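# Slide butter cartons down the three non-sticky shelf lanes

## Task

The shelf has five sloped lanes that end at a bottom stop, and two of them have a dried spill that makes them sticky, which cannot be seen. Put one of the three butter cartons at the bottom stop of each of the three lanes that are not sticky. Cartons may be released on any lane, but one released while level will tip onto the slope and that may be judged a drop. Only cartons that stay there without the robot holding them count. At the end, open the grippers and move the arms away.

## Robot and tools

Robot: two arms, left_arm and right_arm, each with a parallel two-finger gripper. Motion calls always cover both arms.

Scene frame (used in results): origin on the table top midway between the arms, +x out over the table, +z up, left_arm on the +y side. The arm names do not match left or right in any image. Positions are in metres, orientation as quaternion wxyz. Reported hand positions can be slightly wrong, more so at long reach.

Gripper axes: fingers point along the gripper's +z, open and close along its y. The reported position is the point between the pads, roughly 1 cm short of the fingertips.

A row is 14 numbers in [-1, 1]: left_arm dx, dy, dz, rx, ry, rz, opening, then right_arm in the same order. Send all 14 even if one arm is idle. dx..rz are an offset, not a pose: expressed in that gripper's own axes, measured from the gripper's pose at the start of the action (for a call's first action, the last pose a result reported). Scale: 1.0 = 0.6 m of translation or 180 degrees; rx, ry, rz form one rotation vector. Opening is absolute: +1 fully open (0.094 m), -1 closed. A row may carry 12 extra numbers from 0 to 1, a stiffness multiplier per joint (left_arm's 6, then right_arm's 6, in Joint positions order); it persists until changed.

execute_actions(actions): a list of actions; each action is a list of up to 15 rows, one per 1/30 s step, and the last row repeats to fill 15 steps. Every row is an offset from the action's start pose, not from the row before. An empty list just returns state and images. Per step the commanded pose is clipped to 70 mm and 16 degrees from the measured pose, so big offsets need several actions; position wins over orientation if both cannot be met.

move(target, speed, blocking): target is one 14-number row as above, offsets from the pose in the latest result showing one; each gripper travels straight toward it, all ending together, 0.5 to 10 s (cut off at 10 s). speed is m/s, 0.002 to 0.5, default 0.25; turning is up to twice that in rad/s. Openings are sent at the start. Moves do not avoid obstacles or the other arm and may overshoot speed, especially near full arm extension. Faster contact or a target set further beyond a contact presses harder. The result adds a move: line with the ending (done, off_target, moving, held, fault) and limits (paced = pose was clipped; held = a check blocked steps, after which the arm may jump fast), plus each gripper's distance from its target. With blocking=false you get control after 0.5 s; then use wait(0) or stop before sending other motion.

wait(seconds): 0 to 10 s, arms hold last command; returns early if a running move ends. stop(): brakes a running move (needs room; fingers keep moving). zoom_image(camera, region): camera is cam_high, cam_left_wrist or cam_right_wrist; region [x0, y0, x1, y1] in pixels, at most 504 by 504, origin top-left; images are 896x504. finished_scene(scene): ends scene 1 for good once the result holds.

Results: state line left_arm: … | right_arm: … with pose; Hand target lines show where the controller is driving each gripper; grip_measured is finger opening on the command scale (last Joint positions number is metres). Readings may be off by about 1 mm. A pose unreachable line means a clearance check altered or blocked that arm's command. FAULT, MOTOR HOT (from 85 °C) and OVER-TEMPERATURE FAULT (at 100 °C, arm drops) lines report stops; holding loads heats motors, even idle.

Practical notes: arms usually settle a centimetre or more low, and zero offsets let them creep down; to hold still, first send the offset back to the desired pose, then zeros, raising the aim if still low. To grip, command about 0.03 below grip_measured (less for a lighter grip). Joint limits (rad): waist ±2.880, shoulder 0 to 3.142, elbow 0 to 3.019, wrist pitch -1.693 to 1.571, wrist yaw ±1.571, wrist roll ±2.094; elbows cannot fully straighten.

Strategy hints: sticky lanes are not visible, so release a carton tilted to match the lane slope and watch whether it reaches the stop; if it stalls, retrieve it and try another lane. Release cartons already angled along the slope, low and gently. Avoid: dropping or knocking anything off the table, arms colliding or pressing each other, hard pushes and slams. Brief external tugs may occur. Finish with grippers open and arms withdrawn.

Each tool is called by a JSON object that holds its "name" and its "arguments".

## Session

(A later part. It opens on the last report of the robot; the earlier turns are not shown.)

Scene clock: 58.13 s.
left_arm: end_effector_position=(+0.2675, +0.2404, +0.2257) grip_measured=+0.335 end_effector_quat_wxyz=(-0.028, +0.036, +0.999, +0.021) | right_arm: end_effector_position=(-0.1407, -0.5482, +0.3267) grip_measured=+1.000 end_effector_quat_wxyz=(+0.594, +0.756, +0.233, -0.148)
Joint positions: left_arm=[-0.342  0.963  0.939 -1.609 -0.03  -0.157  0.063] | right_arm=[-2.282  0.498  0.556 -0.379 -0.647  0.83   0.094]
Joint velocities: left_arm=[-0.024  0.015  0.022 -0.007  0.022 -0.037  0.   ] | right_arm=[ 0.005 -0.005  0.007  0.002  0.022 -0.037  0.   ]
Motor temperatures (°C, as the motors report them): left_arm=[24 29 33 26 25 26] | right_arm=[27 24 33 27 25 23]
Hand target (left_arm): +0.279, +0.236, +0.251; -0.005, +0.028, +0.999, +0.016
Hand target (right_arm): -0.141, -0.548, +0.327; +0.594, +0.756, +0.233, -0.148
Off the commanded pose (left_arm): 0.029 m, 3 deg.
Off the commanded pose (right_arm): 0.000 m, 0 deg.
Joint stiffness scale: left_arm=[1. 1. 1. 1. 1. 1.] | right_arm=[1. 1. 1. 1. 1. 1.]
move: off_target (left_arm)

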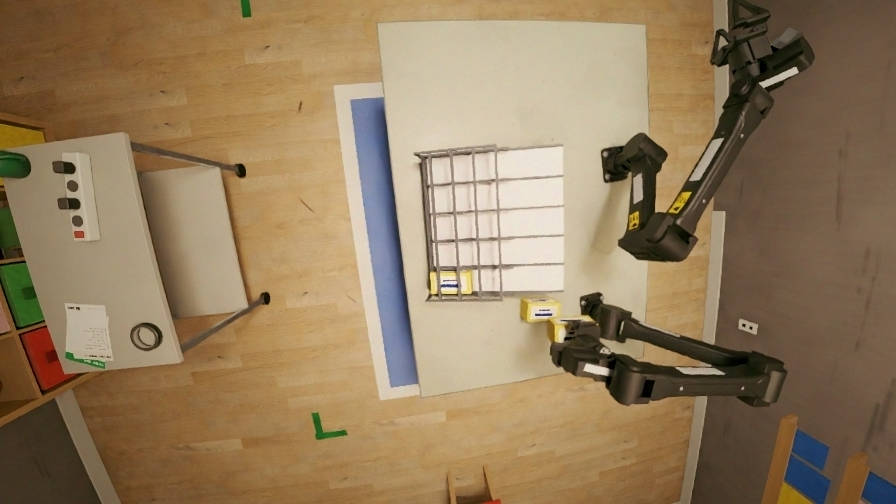

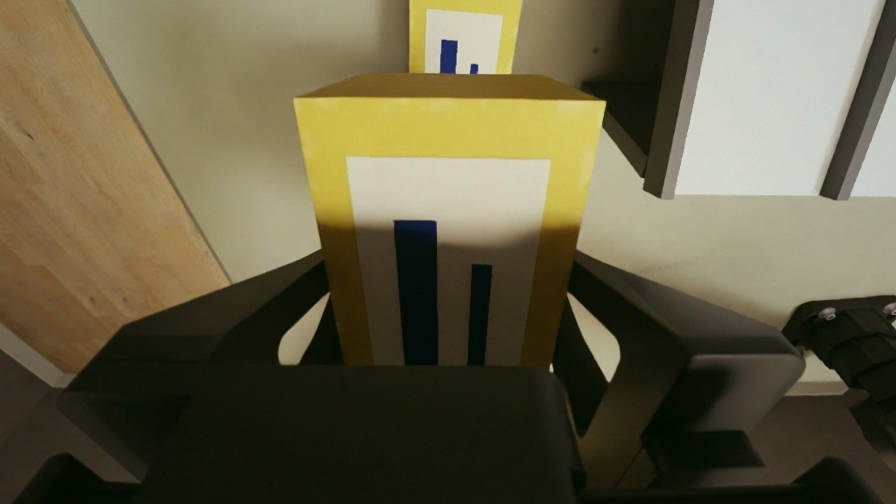

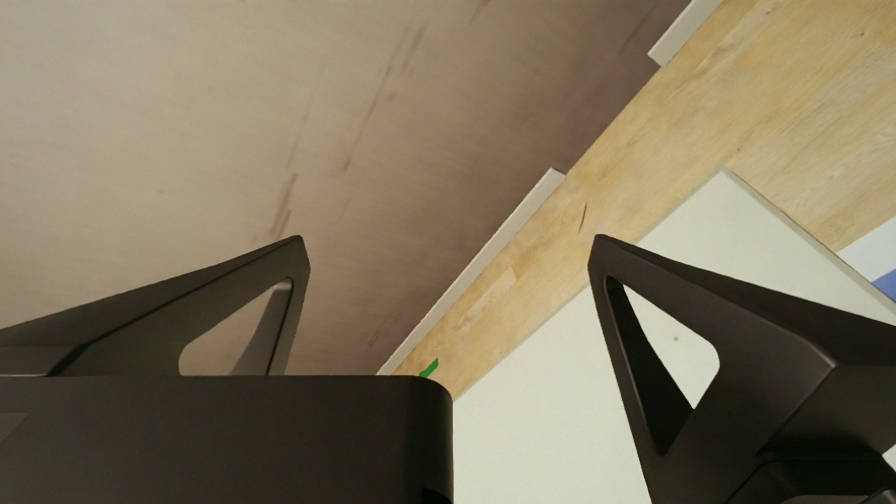

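{"name": "move", "arguments": {"target": [-0.175,-0.4,-0.05,0.008,0.046,-0.004,0.25,0,0,0,0,0,0,1], "speed": 0.15}}

Scene clock: 64.10 s.
left_arm: end_effector_position=(+0.3475, +0.0018, +0.2099) grip_measured=+0.335 end_effector_quat_wxyz=(-0.118, +0.033, +0.992, +0.024) | right_arm: end_effector_position=(-0.1407, -0.5482, +0.3267) grip_measured=+1.000 end_effector_quat_wxyz=(+0.594, +0.756, +0.233, -0.148)
Joint positions: left_arm=[-0.824  1.574  1.416 -1.629  0.109 -0.631  0.063] | right_arm=[-2.282  0.498  0.556 -0.379 -0.647  0.83   0.094]
Joint velocities: left_arm=[-0.005 -0.005 -0.002 -0.007  0.095  0.081  0.001] | right_arm=[ 0.005 -0.005 -0.007 -0.022  0.051 -0.037  0.   ]
Motor temperatures (°C, as the motors report them): left_arm=[24 29 35 26 25 26] | right_arm=[27 24 33 27 25 23]
Hand target (left_arm): +0.355, -0.009, +0.237; -0.100, +0.028, +0.995, +0.009
Hand target (right_arm): -0.141, -0.548, +0.327; +0.594, +0.756, +0.233, -0.148
Off the commanded pose (left_arm): 0.033 m, 3 deg.
Off the commanded pose (right_arm): 0.000 m, 0 deg.
Joint stiffness scale: left_arm=[1. 1. 1. 1. 1. 1.] | right_arm=[1. 1. 1. 1. 1. 1.]
move: off_target (left_arm)

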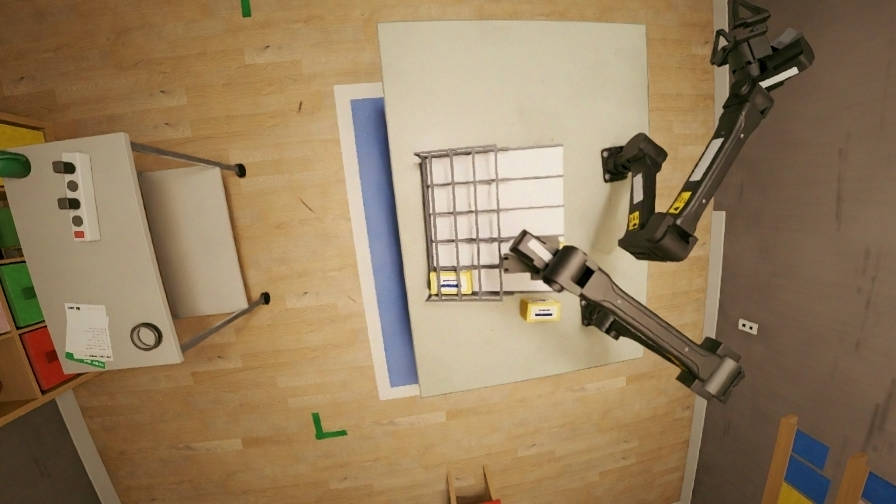

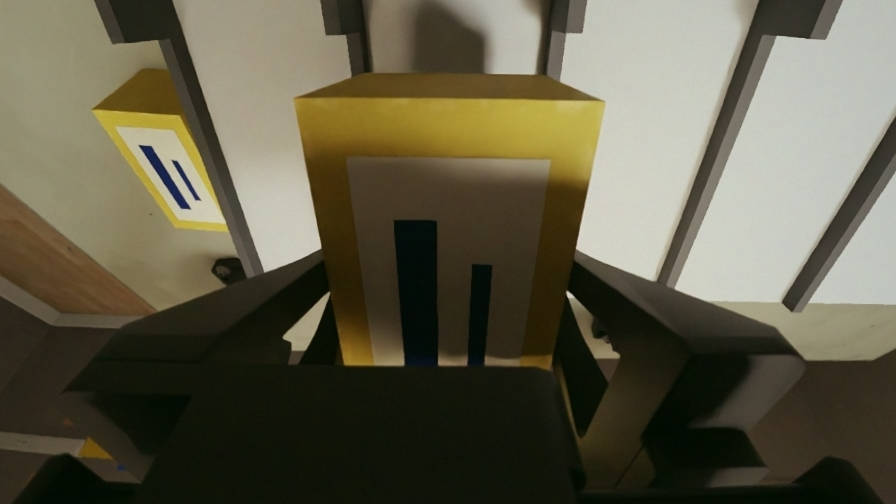

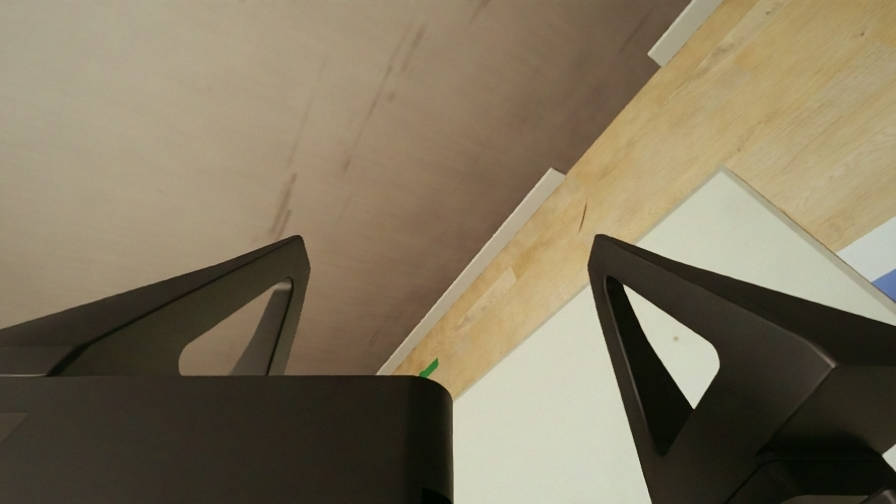

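{"name": "move", "arguments": {"target": [-0.03,-0.012,0.05,0.008,-0.012,0,0.25,0,0,0,0,0,0,1], "speed": 0.05}}

Scene clock: 66.57 s.
left_arm: end_effector_position=(+0.3544, -0.0037, +0.1760) grip_measured=+0.335 end_effector_quat_wxyz=(-0.105, +0.033, +0.994, +0.015) | right_arm: end_effector_position=(-0.1407, -0.5482, +0.3267) grip_measured=+1.000 end_effector_quat_wxyz=(+0.594, +0.756, +0.233, -0.148)
Joint positions: left_arm=[-0.824  1.593  1.353 -1.515  0.107 -0.633  0.063] | right_arm=[-2.282  0.498  0.556 -0.379 -0.647  0.83   0.094]
Joint velocities: left_arm=[-0.015  0.005 -0.002 -0.012  0.066  0.051  0.   ] | right_arm=[-0.015 -0.005 -0.007  0.012 -0.007  0.022  0.   ]
Motor temperatures (°C, as the motors report them): left_arm=[24 29 35 26 25 26] | right_arm=[27 24 33 27 25 23]
Hand target (left_arm): +0.357, -0.005, +0.176; -0.100, +0.032, +0.994, +0.011
Hand target (right_arm): -0.141, -0.548, +0.327; +0.594, +0.756, +0.233, -0.148
Off the commanded pose (left_arm): 0.003 m, 1 deg.
Off the commanded pose (right_arm): 0.000 m, 0 deg.
Joint stiffness scale: left_arm=[1. 1. 1. 1. 1. 1.] | right_arm=[1. 1. 1. 1. 1. 1.]
move: done

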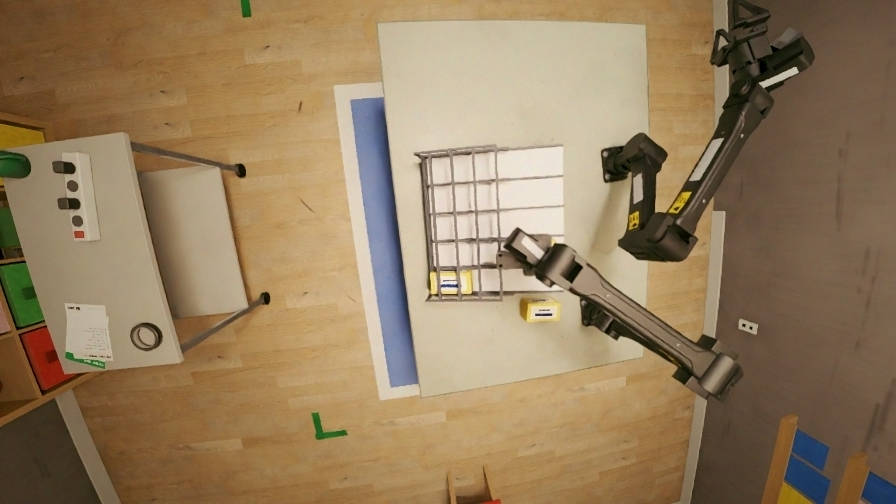

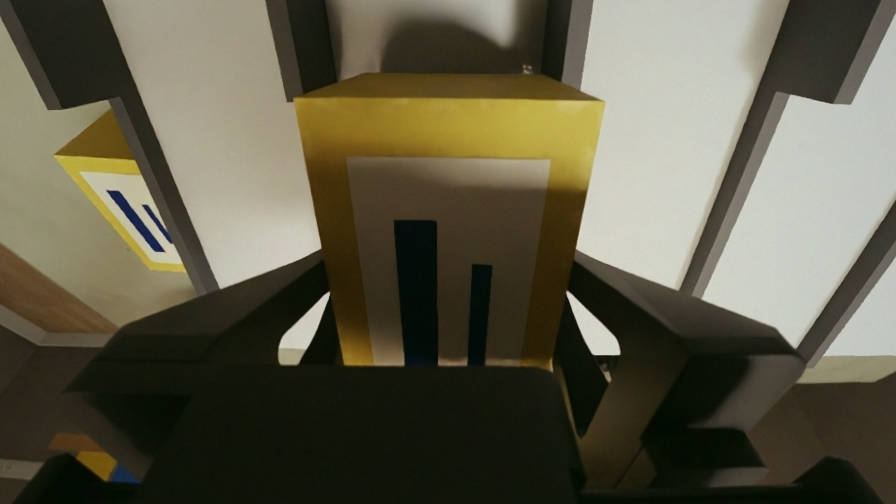

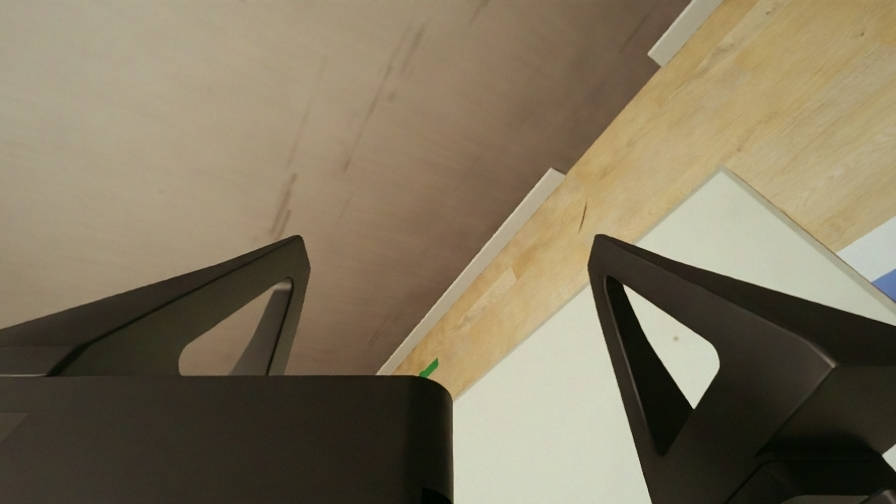

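Slightly too far right; shift +y ~5 mm (with deadband).

{"name": "move", "arguments": {"target": [0,0.016,0,0,0,0,0.25,0,0,0,0,0,0,1], "speed": 0.03}}

{"name": "move", "arguments": {"target": [-0.005,0,0.03,0,0,0,0.25,0,0,0,0,0,0,1], "speed": 0.03}}

Scene clock: 72.17 s.
left_arm: end_effector_position=(+0.3525, +0.0021, +0.1709) grip_measured=+0.335 end_effector_quat_wxyz=(-0.110, +0.030, +0.993, +0.021) | right_arm: end_effector_position=(-0.1407, -0.5482, +0.3267) grip_measured=+1.000 end_effector_quat_wxyz=(+0.594, +0.756, +0.233, -0.148)
Joint positions: left_arm=[-0.818  1.593  1.338 -1.515  0.104 -0.633  0.063] | right_arm=[-2.282  0.498  0.556 -0.379 -0.647  0.83   0.094]
Joint velocities: left_arm=[-0.015  0.005 -0.002 -0.037  0.007 -0.022 -0.001] | right_arm=[-0.005  0.005 -0.002 -0.012  0.037 -0.007  0.   ]
Motor temperatures (°C, as the motors report them): left_arm=[24 29 34 26 25 26] | right_arm=[27 24 33 27 25 23]
Hand target (left_arm): +0.355, +0.006, +0.176; -0.105, +0.033, +0.994, +0.016
Hand target (right_arm): -0.141, -0.548, +0.327; +0.594, +0.756, +0.233, -0.148
Off the commanded pose (left_arm): 0.007 m, 1 deg.
Off the commanded pose (right_arm): 0.000 m, 0 deg.
Joint stiffness scale: left_arm=[1. 1. 1. 1. 1. 1.] | right_arm=[1. 1. 1. 1. 1. 1.]
move: done

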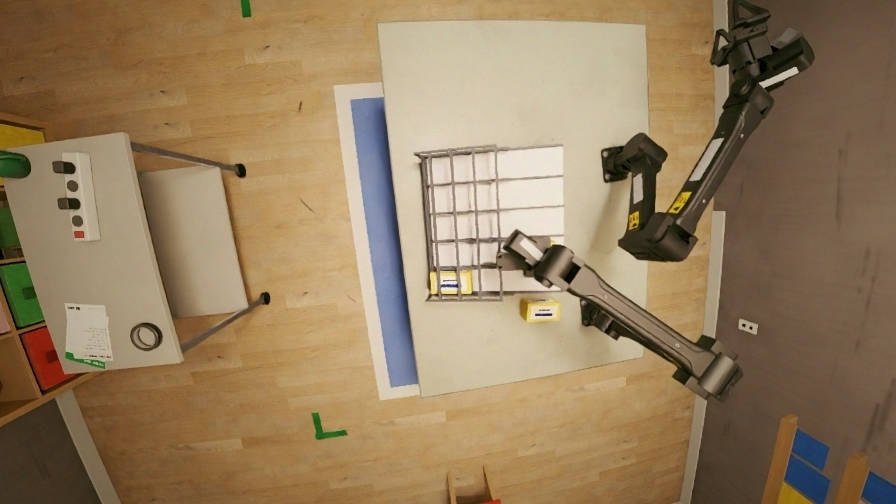

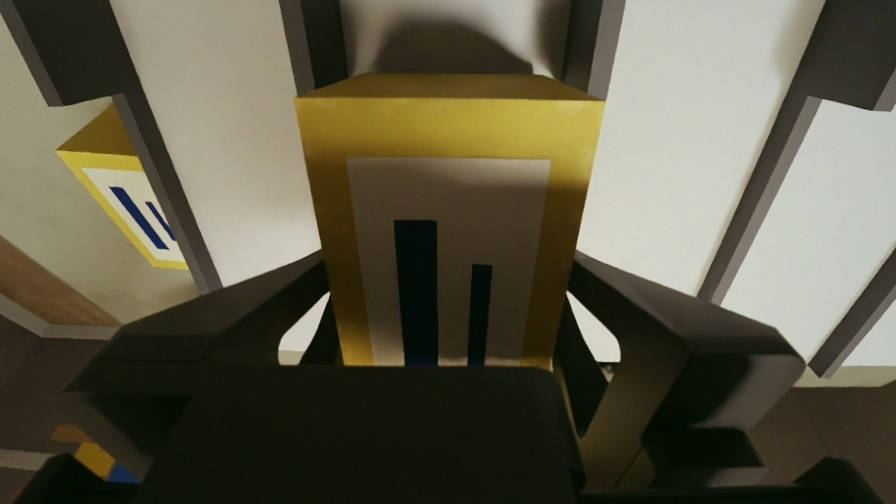

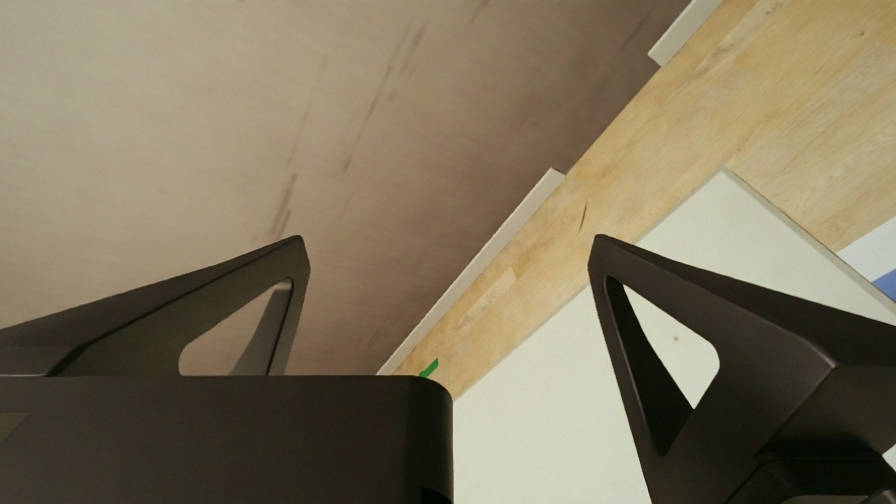

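Scene clock: 73.00 s.
left_arm: end_effector_position=(+0.3506, +0.0039, +0.1630) grip_measured=+0.335 end_effector_quat_wxyz=(-0.111, +0.030, +0.993, +0.023) | right_arm: end_effector_position=(-0.1407, -0.5482, +0.3267) grip_measured=+1.000 end_effector_quat_wxyz=(+0.594, +0.756, +0.233, -0.148)
Joint positions: left_arm=[-0.818  1.594  1.317 -1.496  0.103 -0.633  0.063] | right_arm=[-2.282  0.498  0.556 -0.379 -0.647  0.83   0.094]
Joint velocities: left_arm=[-0.015  0.005 -0.002 -0.022 -0.051  0.051 -0.001] | right_arm=[ 0.005 -0.005  0.007  0.002 -0.051 -0.066  0.   ]
Motor temperatures (°C, as the motors report them): left_arm=[24 29 34 26 25 26] | right_arm=[27 24 33 27 25 23]
Hand target (left_arm): +0.351, +0.003, +0.153; -0.110, +0.030, +0.993, +0.021
Hand target (right_arm): -0.141, -0.548, +0.327; +0.594, +0.756, +0.233, -0.148
Off the commanded pose (left_arm): 0.010 m, 0 deg.
Off the commanded pose (right_arm): 0.000 m, 0 deg.
Joint stiffness scale: left_arm=[1. 1. 1. 1. 1. 1.] | right_arm=[1. 1. 1. 1. 1. 1.]
move: done

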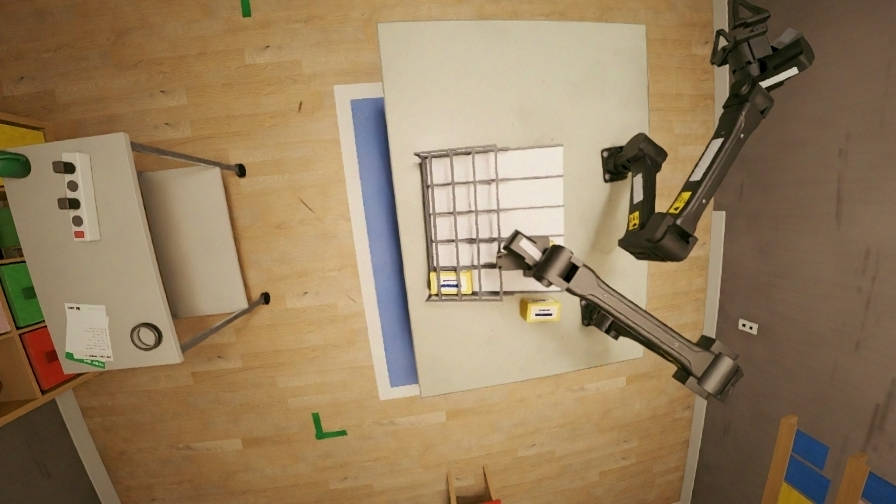

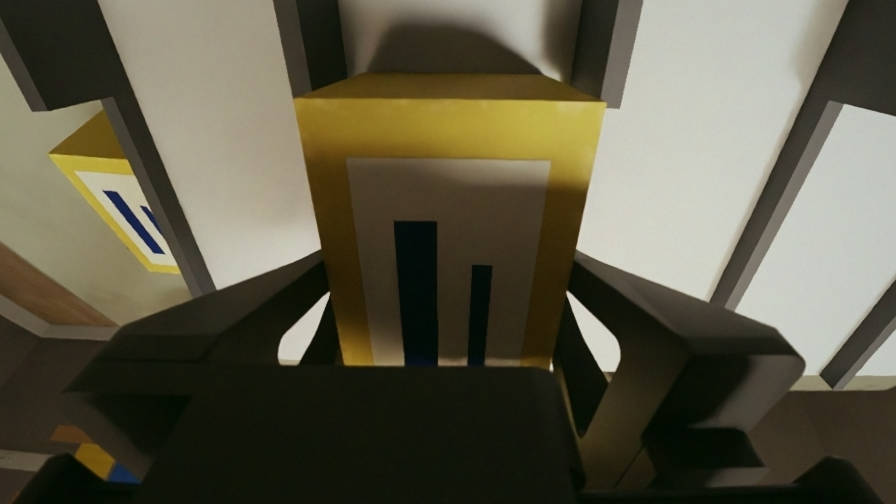

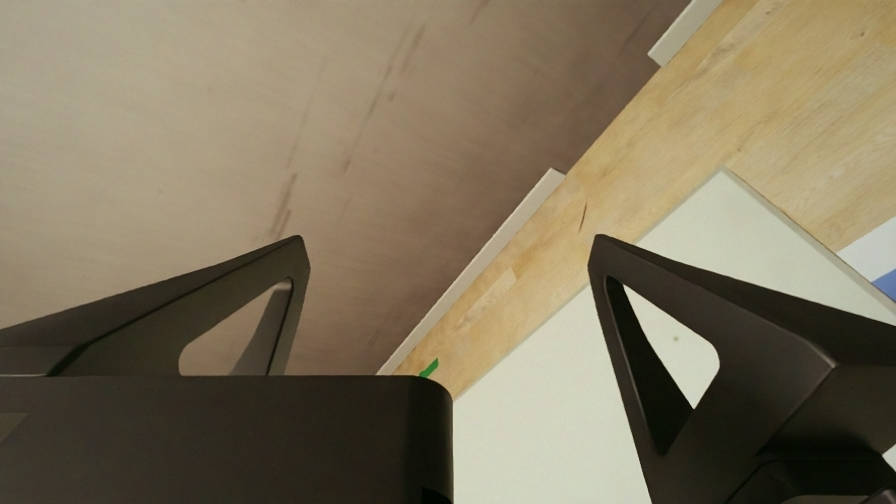

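{"name": "execute_actions", "arguments": {"actions": [[[0,0,-0.01,0,0,0,0.55,0,0,0,0,0,0,1]]]}}

{"name": "wait", "arguments": {"seconds": 1.5}}

Scene clock: 75.77 s.
left_arm: end_effector_position=(+0.3505, +0.0040, +0.1633) grip_measured=+0.548 end_effector_quat_wxyz=(-0.111, +0.030, +0.993, +0.022) | right_arm: end_effector_position=(-0.1407, -0.5482, +0.3267) grip_measured=+1.000 end_effector_quat_wxyz=(+0.594, +0.756, +0.233, -0.148)
Joint positions: left_arm=[-0.818  1.593  1.317 -1.496  0.103 -0.633  0.073] | right_arm=[-2.282  0.498  0.556 -0.379 -0.647  0.83   0.094]
Joint velocities: left_arm=[ 0.005 -0.005  0.017 -0.007  0.037 -0.051  0.   ] | right_arm=[-0.005  0.005  0.012  0.002 -0.007 -0.007  0.   ]
Motor temperatures (°C, as the motors report them): left_arm=[24 29 33 26 25 26] | right_arm=[27 24 33 27 25 23]
Hand target (left_arm): +0.352, +0.004, +0.169; -0.111, +0.030, +0.993, +0.022
Hand target (right_arm): -0.141, -0.548, +0.327; +0.594, +0.756, +0.233, -0.148
Off the commanded pose (left_arm): 0.006 m, 0 deg.
Off the commanded pose (right_arm): 0.000 m, 0 deg.
Joint stiffness scale: left_arm=[1. 1. 1. 1. 1. 1.] | right_arm=[1. 1. 1. 1. 1. 1.]

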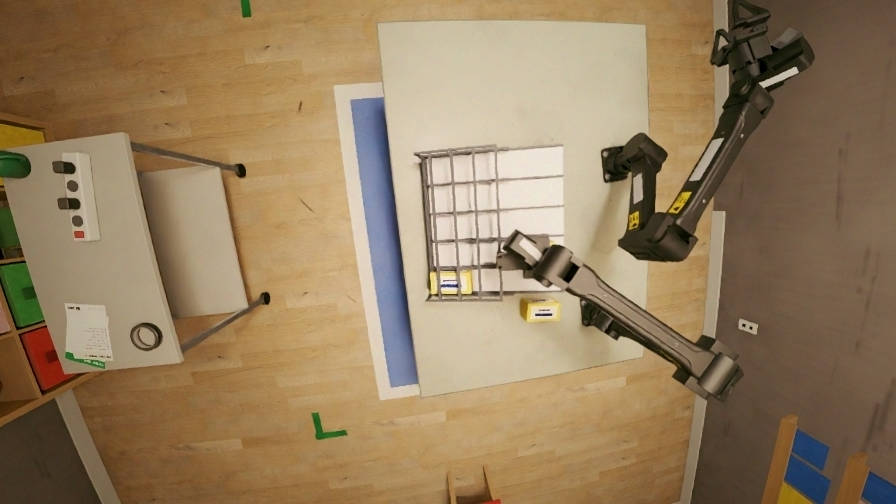

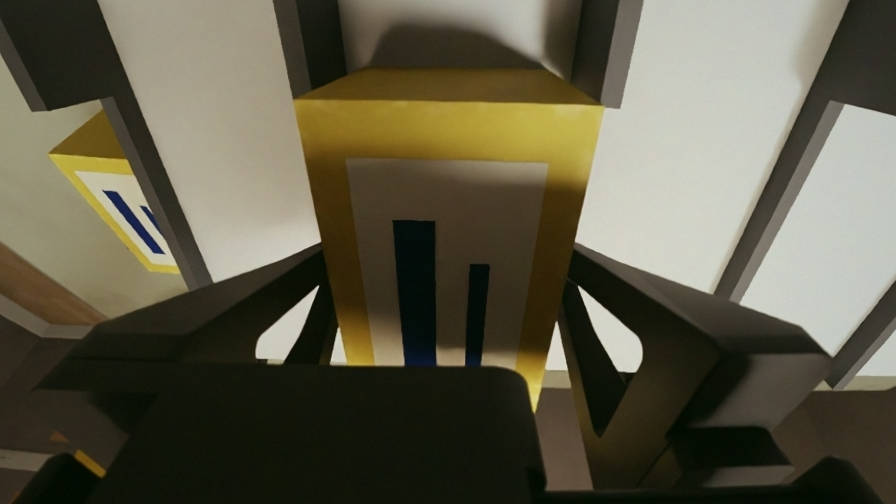

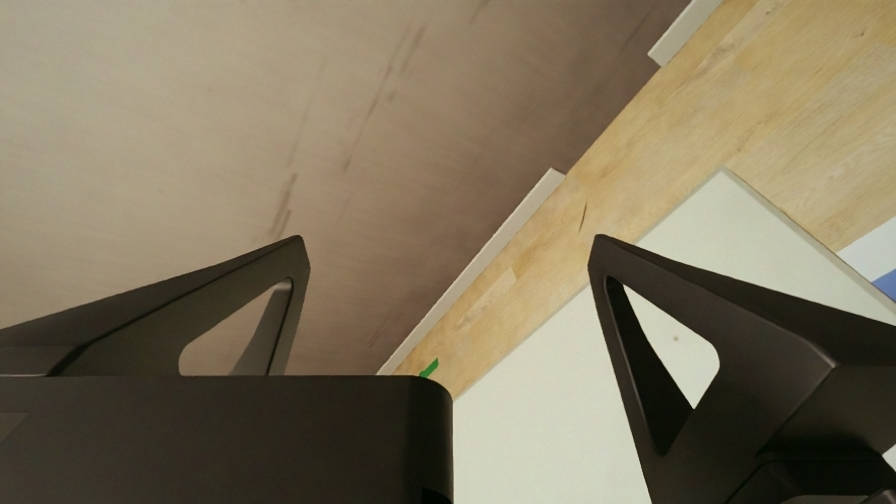

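Scene clock: 77.27 s.
left_arm: end_effector_position=(+0.3505, +0.0040, +0.1633) grip_measured=+0.548 end_effector_quat_wxyz=(-0.111, +0.030, +0.993, +0.022) | right_arm: end_effector_position=(-0.1407, -0.5482, +0.3267) grip_measured=+1.000 end_effector_quat_wxyz=(+0.594, +0.756, +0.233, -0.148)
Joint positions: left_arm=[-0.818  1.593  1.317 -1.496  0.103 -0.633  0.073] | right_arm=[-2.282  0.498  0.556 -0.379 -0.647  0.83   0.094]
Joint velocities: left_arm=[-0.005 -0.005  0.002 -0.002  0.051 -0.022  0.   ] | right_arm=[ 0.005 -0.015 -0.002 -0.007 -0.022 -0.051  0.   ]
Motor temperatures (°C, as the motors report them): left_arm=[24 29 33 26 25 26] | right_arm=[27 24 33 27 25 23]
Hand target (left_arm): +0.352, +0.004, +0.169; -0.111, +0.030, +0.993, +0.022
Hand target (right_arm): -0.141, -0.548, +0.327; +0.594, +0.756, +0.233, -0.148
Off the commanded pose (left_arm): 0.006 m, 0 deg.
Off the commanded pose (right_arm): 0.000 m, 0 deg.
Joint stiffness scale: left_arm=[1. 1. 1. 1. 1. 1.] | right_arm=[1. 1. 1. 1. 1. 1.]
wait: 1.50 s; at rest by 0.17 s

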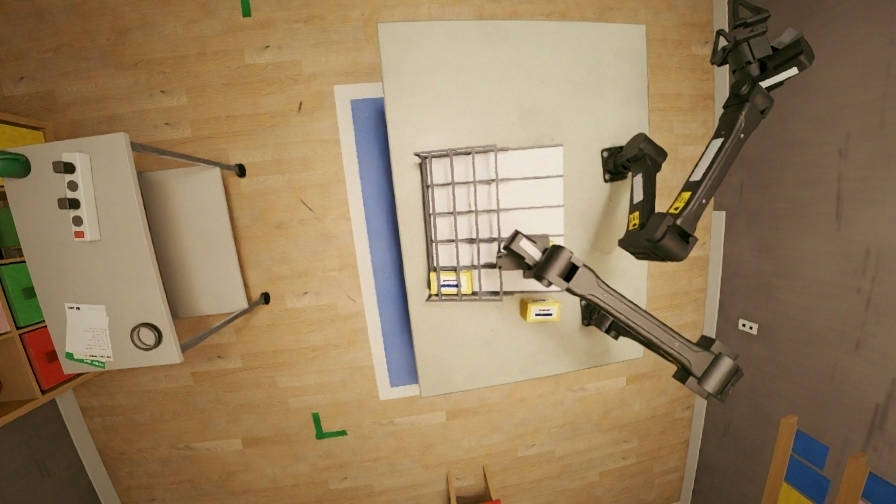

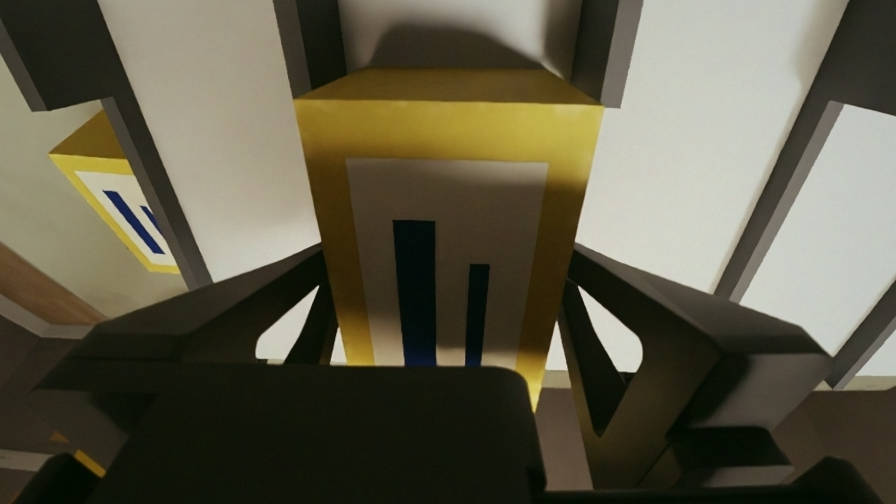

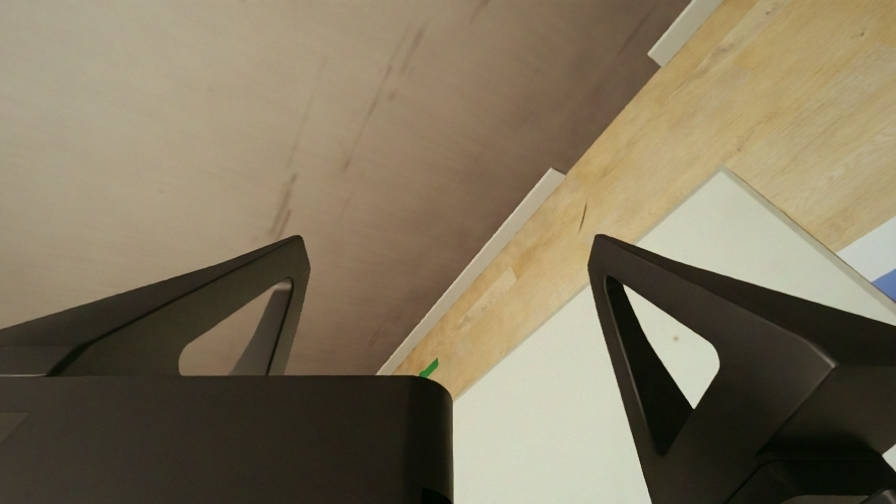

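Sticky. Regrip, lift, shift to lane 3 (y≈−0.085).

{"name": "execute_actions", "arguments": {"actions": [[[0,0,0,0,0,0,0.25,0,0,0,0,0,0,1]],[[0,0,0,0,0,0,0.25,0,0,0,0,0,0,1]]]}}

{"name": "move", "arguments": {"target": [0.07,0,-0.15,0,-0.03,0,0.25,0,0,0,0,0,0,1], "speed": 0.1}}

{"name": "move", "arguments": {"target": [0,-0.15,-0.03,0,0,0,0.25,0,0,0,0,0,0,1], "speed": 0.12}}

Scene clock: 82.10 s.
left_arm: end_effector_position=(+0.3506, +0.0040, +0.1633) grip_measured=+0.339 end_effector_quat_wxyz=(-0.111, +0.030, +0.993, +0.023) | right_arm: end_effector_position=(-0.1407, -0.5482, +0.3267) grip_measured=+1.000 end_effector_quat_wxyz=(+0.594, +0.756, +0.233, -0.148)
Joint positions: left_arm=[-0.818  1.593  1.317 -1.496  0.102 -0.633  0.063] | right_arm=[-2.282  0.498  0.556 -0.379 -0.647  0.83   0.094]
Joint velocities: left_arm=[ 0.015  0.005 -0.017  0.002 -0.022  0.022  0.   ] | right_arm=[-0.005  0.005 -0.022 -0.002 -0.022  0.007  0.   ]
Motor temperatures (°C, as the motors report them): left_arm=[24 29 33 26 25 26] | right_arm=[27 24 33 27 25 23]
Hand target (left_arm): +0.351, +0.004, +0.163; -0.111, +0.030, +0.993, +0.023
Hand target (right_arm): -0.141, -0.548, +0.327; +0.594, +0.756, +0.233, -0.148
Off the commanded pose (left_arm): 0.000 m, 0 deg.
Off the commanded pose (right_arm): 0.000 m, 0 deg.
Joint stiffness scale: left_arm=[1. 1. 1. 1. 1. 1.] | right_arm=[1. 1. 1. 1. 1. 1.]

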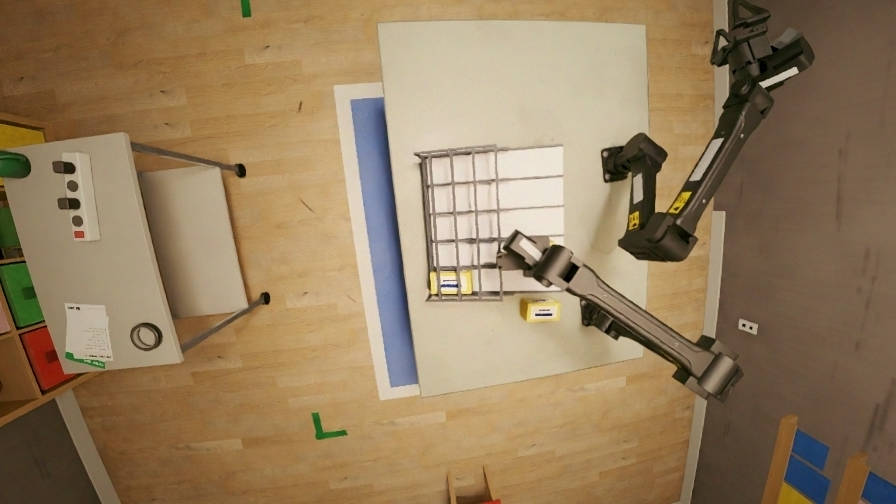

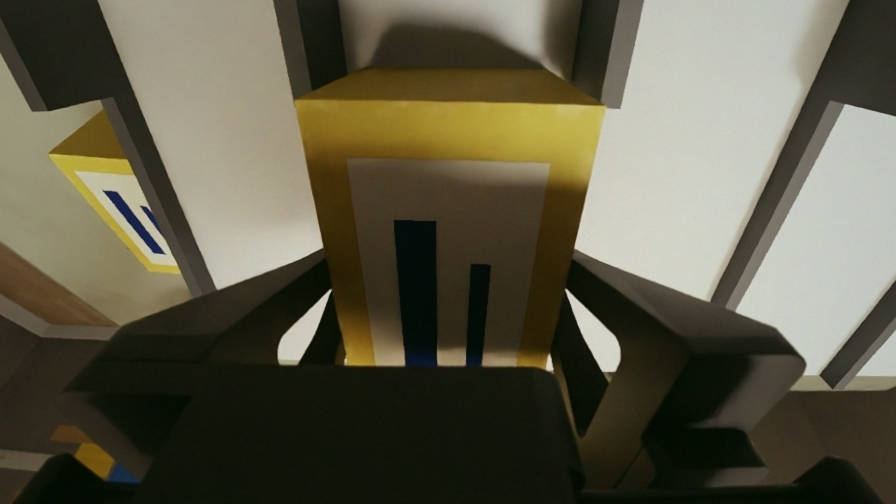

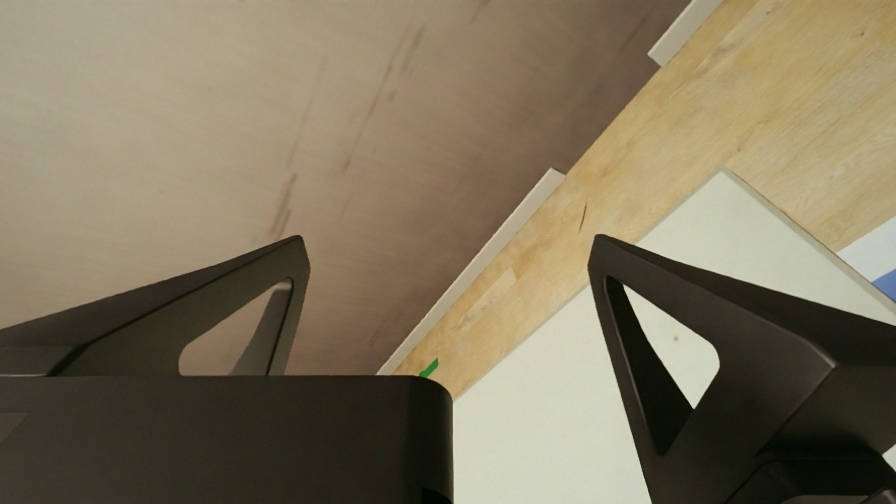

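Scene clock: 83.50 s.
left_arm: end_effector_position=(+0.3244, +0.0119, +0.2300) grip_measured=+0.339 end_effector_quat_wxyz=(-0.087, +0.034, +0.995, +0.038) | right_arm: end_effector_position=(-0.1407, -0.5482, +0.3267) grip_measured=+1.000 end_effector_quat_wxyz=(+0.594, +0.756, +0.233, -0.148)
Joint positions: left_arm=[-0.866  1.485  1.375 -1.642  0.056 -0.679  0.063] | right_arm=[-2.282  0.498  0.556 -0.379 -0.647  0.83   0.094]
Joint velocities: left_arm=[-0.024  0.015 -0.002  0.002 -0.095  0.007 -0.001] | right_arm=[-0.005  0.005 -0.002  0.002  0.051  0.022  0.   ]
Motor temperatures (°C, as the motors report them): left_arm=[24 29 34 26 25 26] | right_arm=[27 24 33 27 25 23]
Hand target (left_arm): +0.329, +0.002, +0.260; -0.064, +0.031, +0.997, +0.020
Hand target (right_arm): -0.141, -0.548, +0.327; +0.594, +0.756, +0.233, -0.148
Off the commanded pose (left_arm): 0.032 m, 3 deg.
Off the commanded pose (right_arm): 0.000 m, 0 deg.
Joint stiffness scale: left_arm=[1. 1. 1. 1. 1. 1.] | right_arm=[1. 1. 1. 1. 1. 1.]
move: off_target (left_arm)

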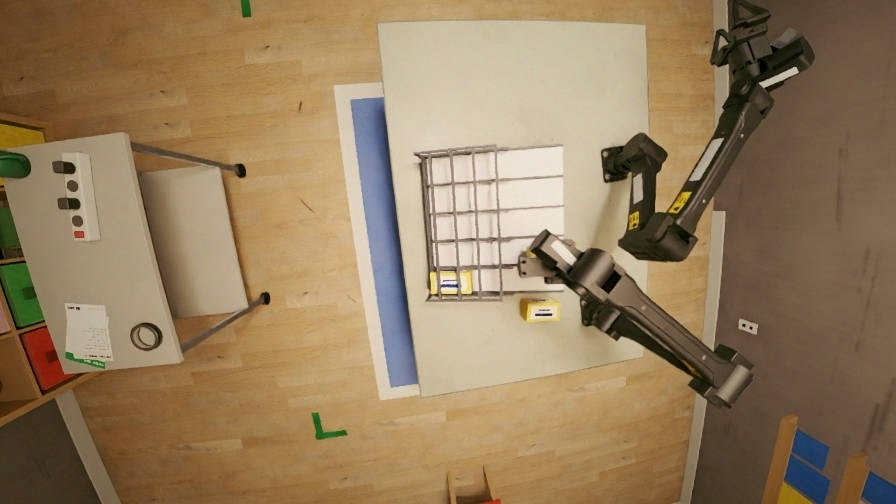

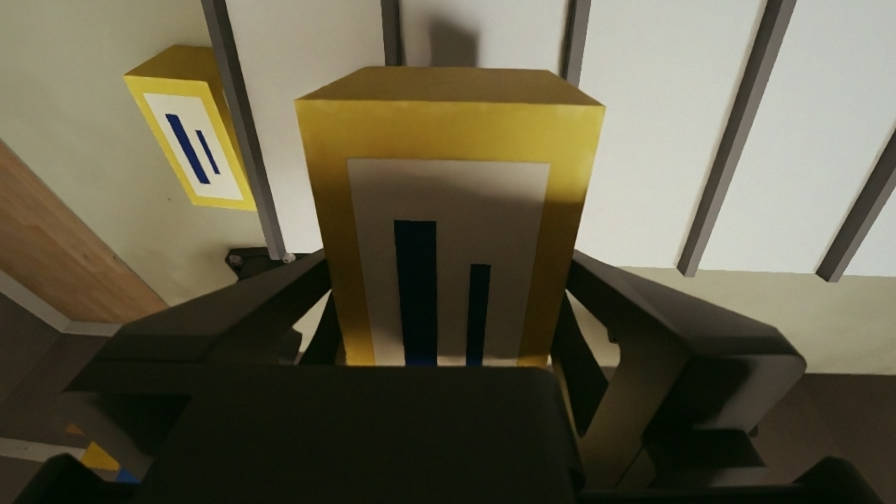

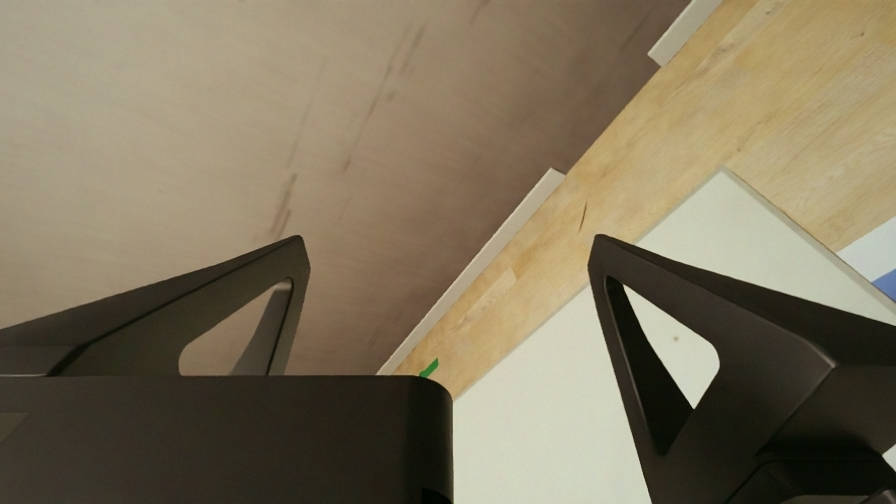

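Scene clock: 84.73 s.
left_arm: end_effector_position=(+0.3143, -0.0676, +0.2158) grip_measured=+0.339 end_effector_quat_wxyz=(-0.100, +0.040, +0.993, +0.053) | right_arm: end_effector_position=(-0.1407, -0.5482, +0.3267) grip_measured=+1.000 end_effector_quat_wxyz=(+0.594, +0.756, +0.233, -0.148)
Joint positions: left_arm=[-1.003  1.646  1.522 -1.659  0.08  -0.801  0.063] | right_arm=[-2.282  0.498  0.556 -0.379 -0.647  0.83   0.094]
Joint velocities: left_arm=[-0.024  0.005 -0.007 -0.017 -0.007 -0.037  0.001] | right_arm=[ 0.005  0.005 -0.007 -0.002  0.095 -0.066  0.   ]
Motor temperatures (°C, as the motors report them): left_arm=[24 29 34 26 25 26] | right_arm=[27 24 33 27 25 23]
Hand target (left_arm): +0.320, -0.079, +0.240; -0.086, +0.034, +0.995, +0.037
Hand target (right_arm): -0.141, -0.548, +0.327; +0.594, +0.756, +0.233, -0.148
Off the commanded pose (left_arm): 0.029 m, 2 deg.
Off the commanded pose (right_arm): 0.000 m, 0 deg.
Joint stiffness scale: left_arm=[1. 1. 1. 1. 1. 1.] | right_arm=[1. 1. 1. 1. 1. 1.]
joint sent to its limit (left arm) — the command would take joint 4 (wrist pitch) past its lower limit, so that joint was sent only as far as its limit.
move: off_target (left_arm)

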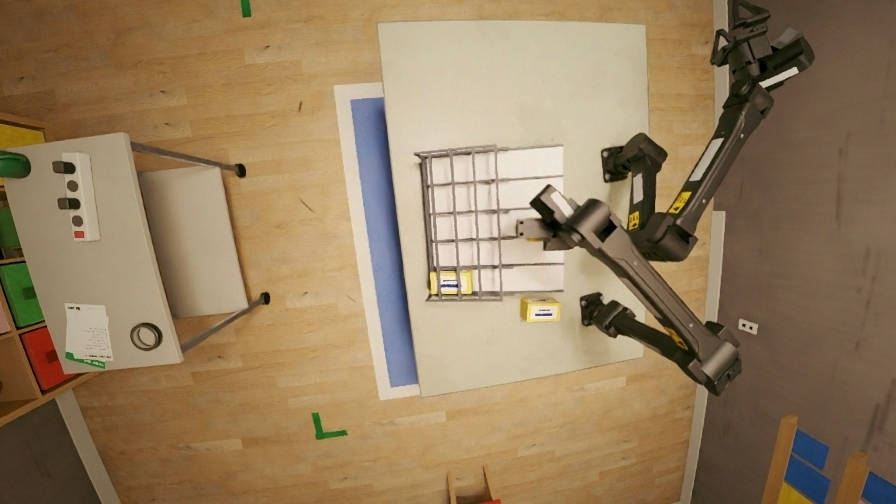

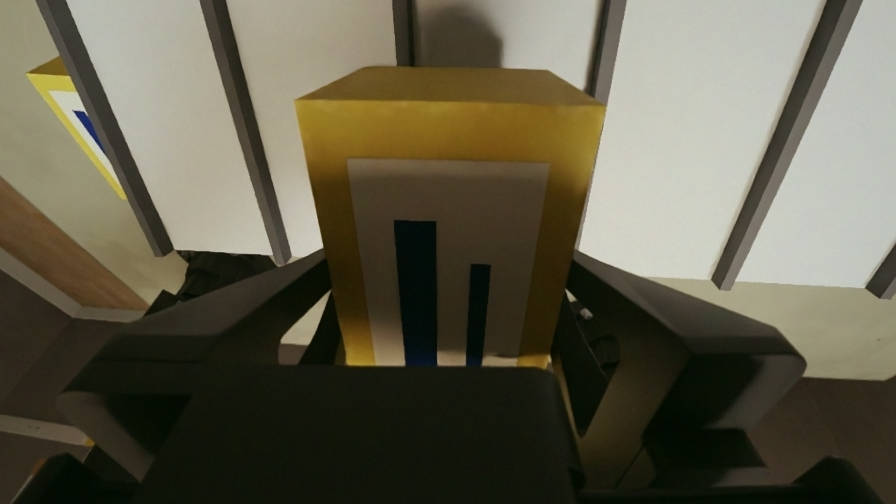

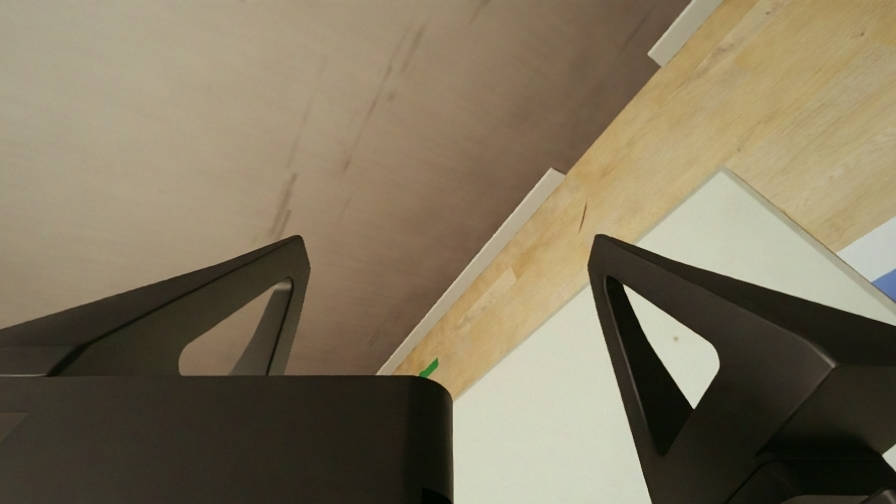

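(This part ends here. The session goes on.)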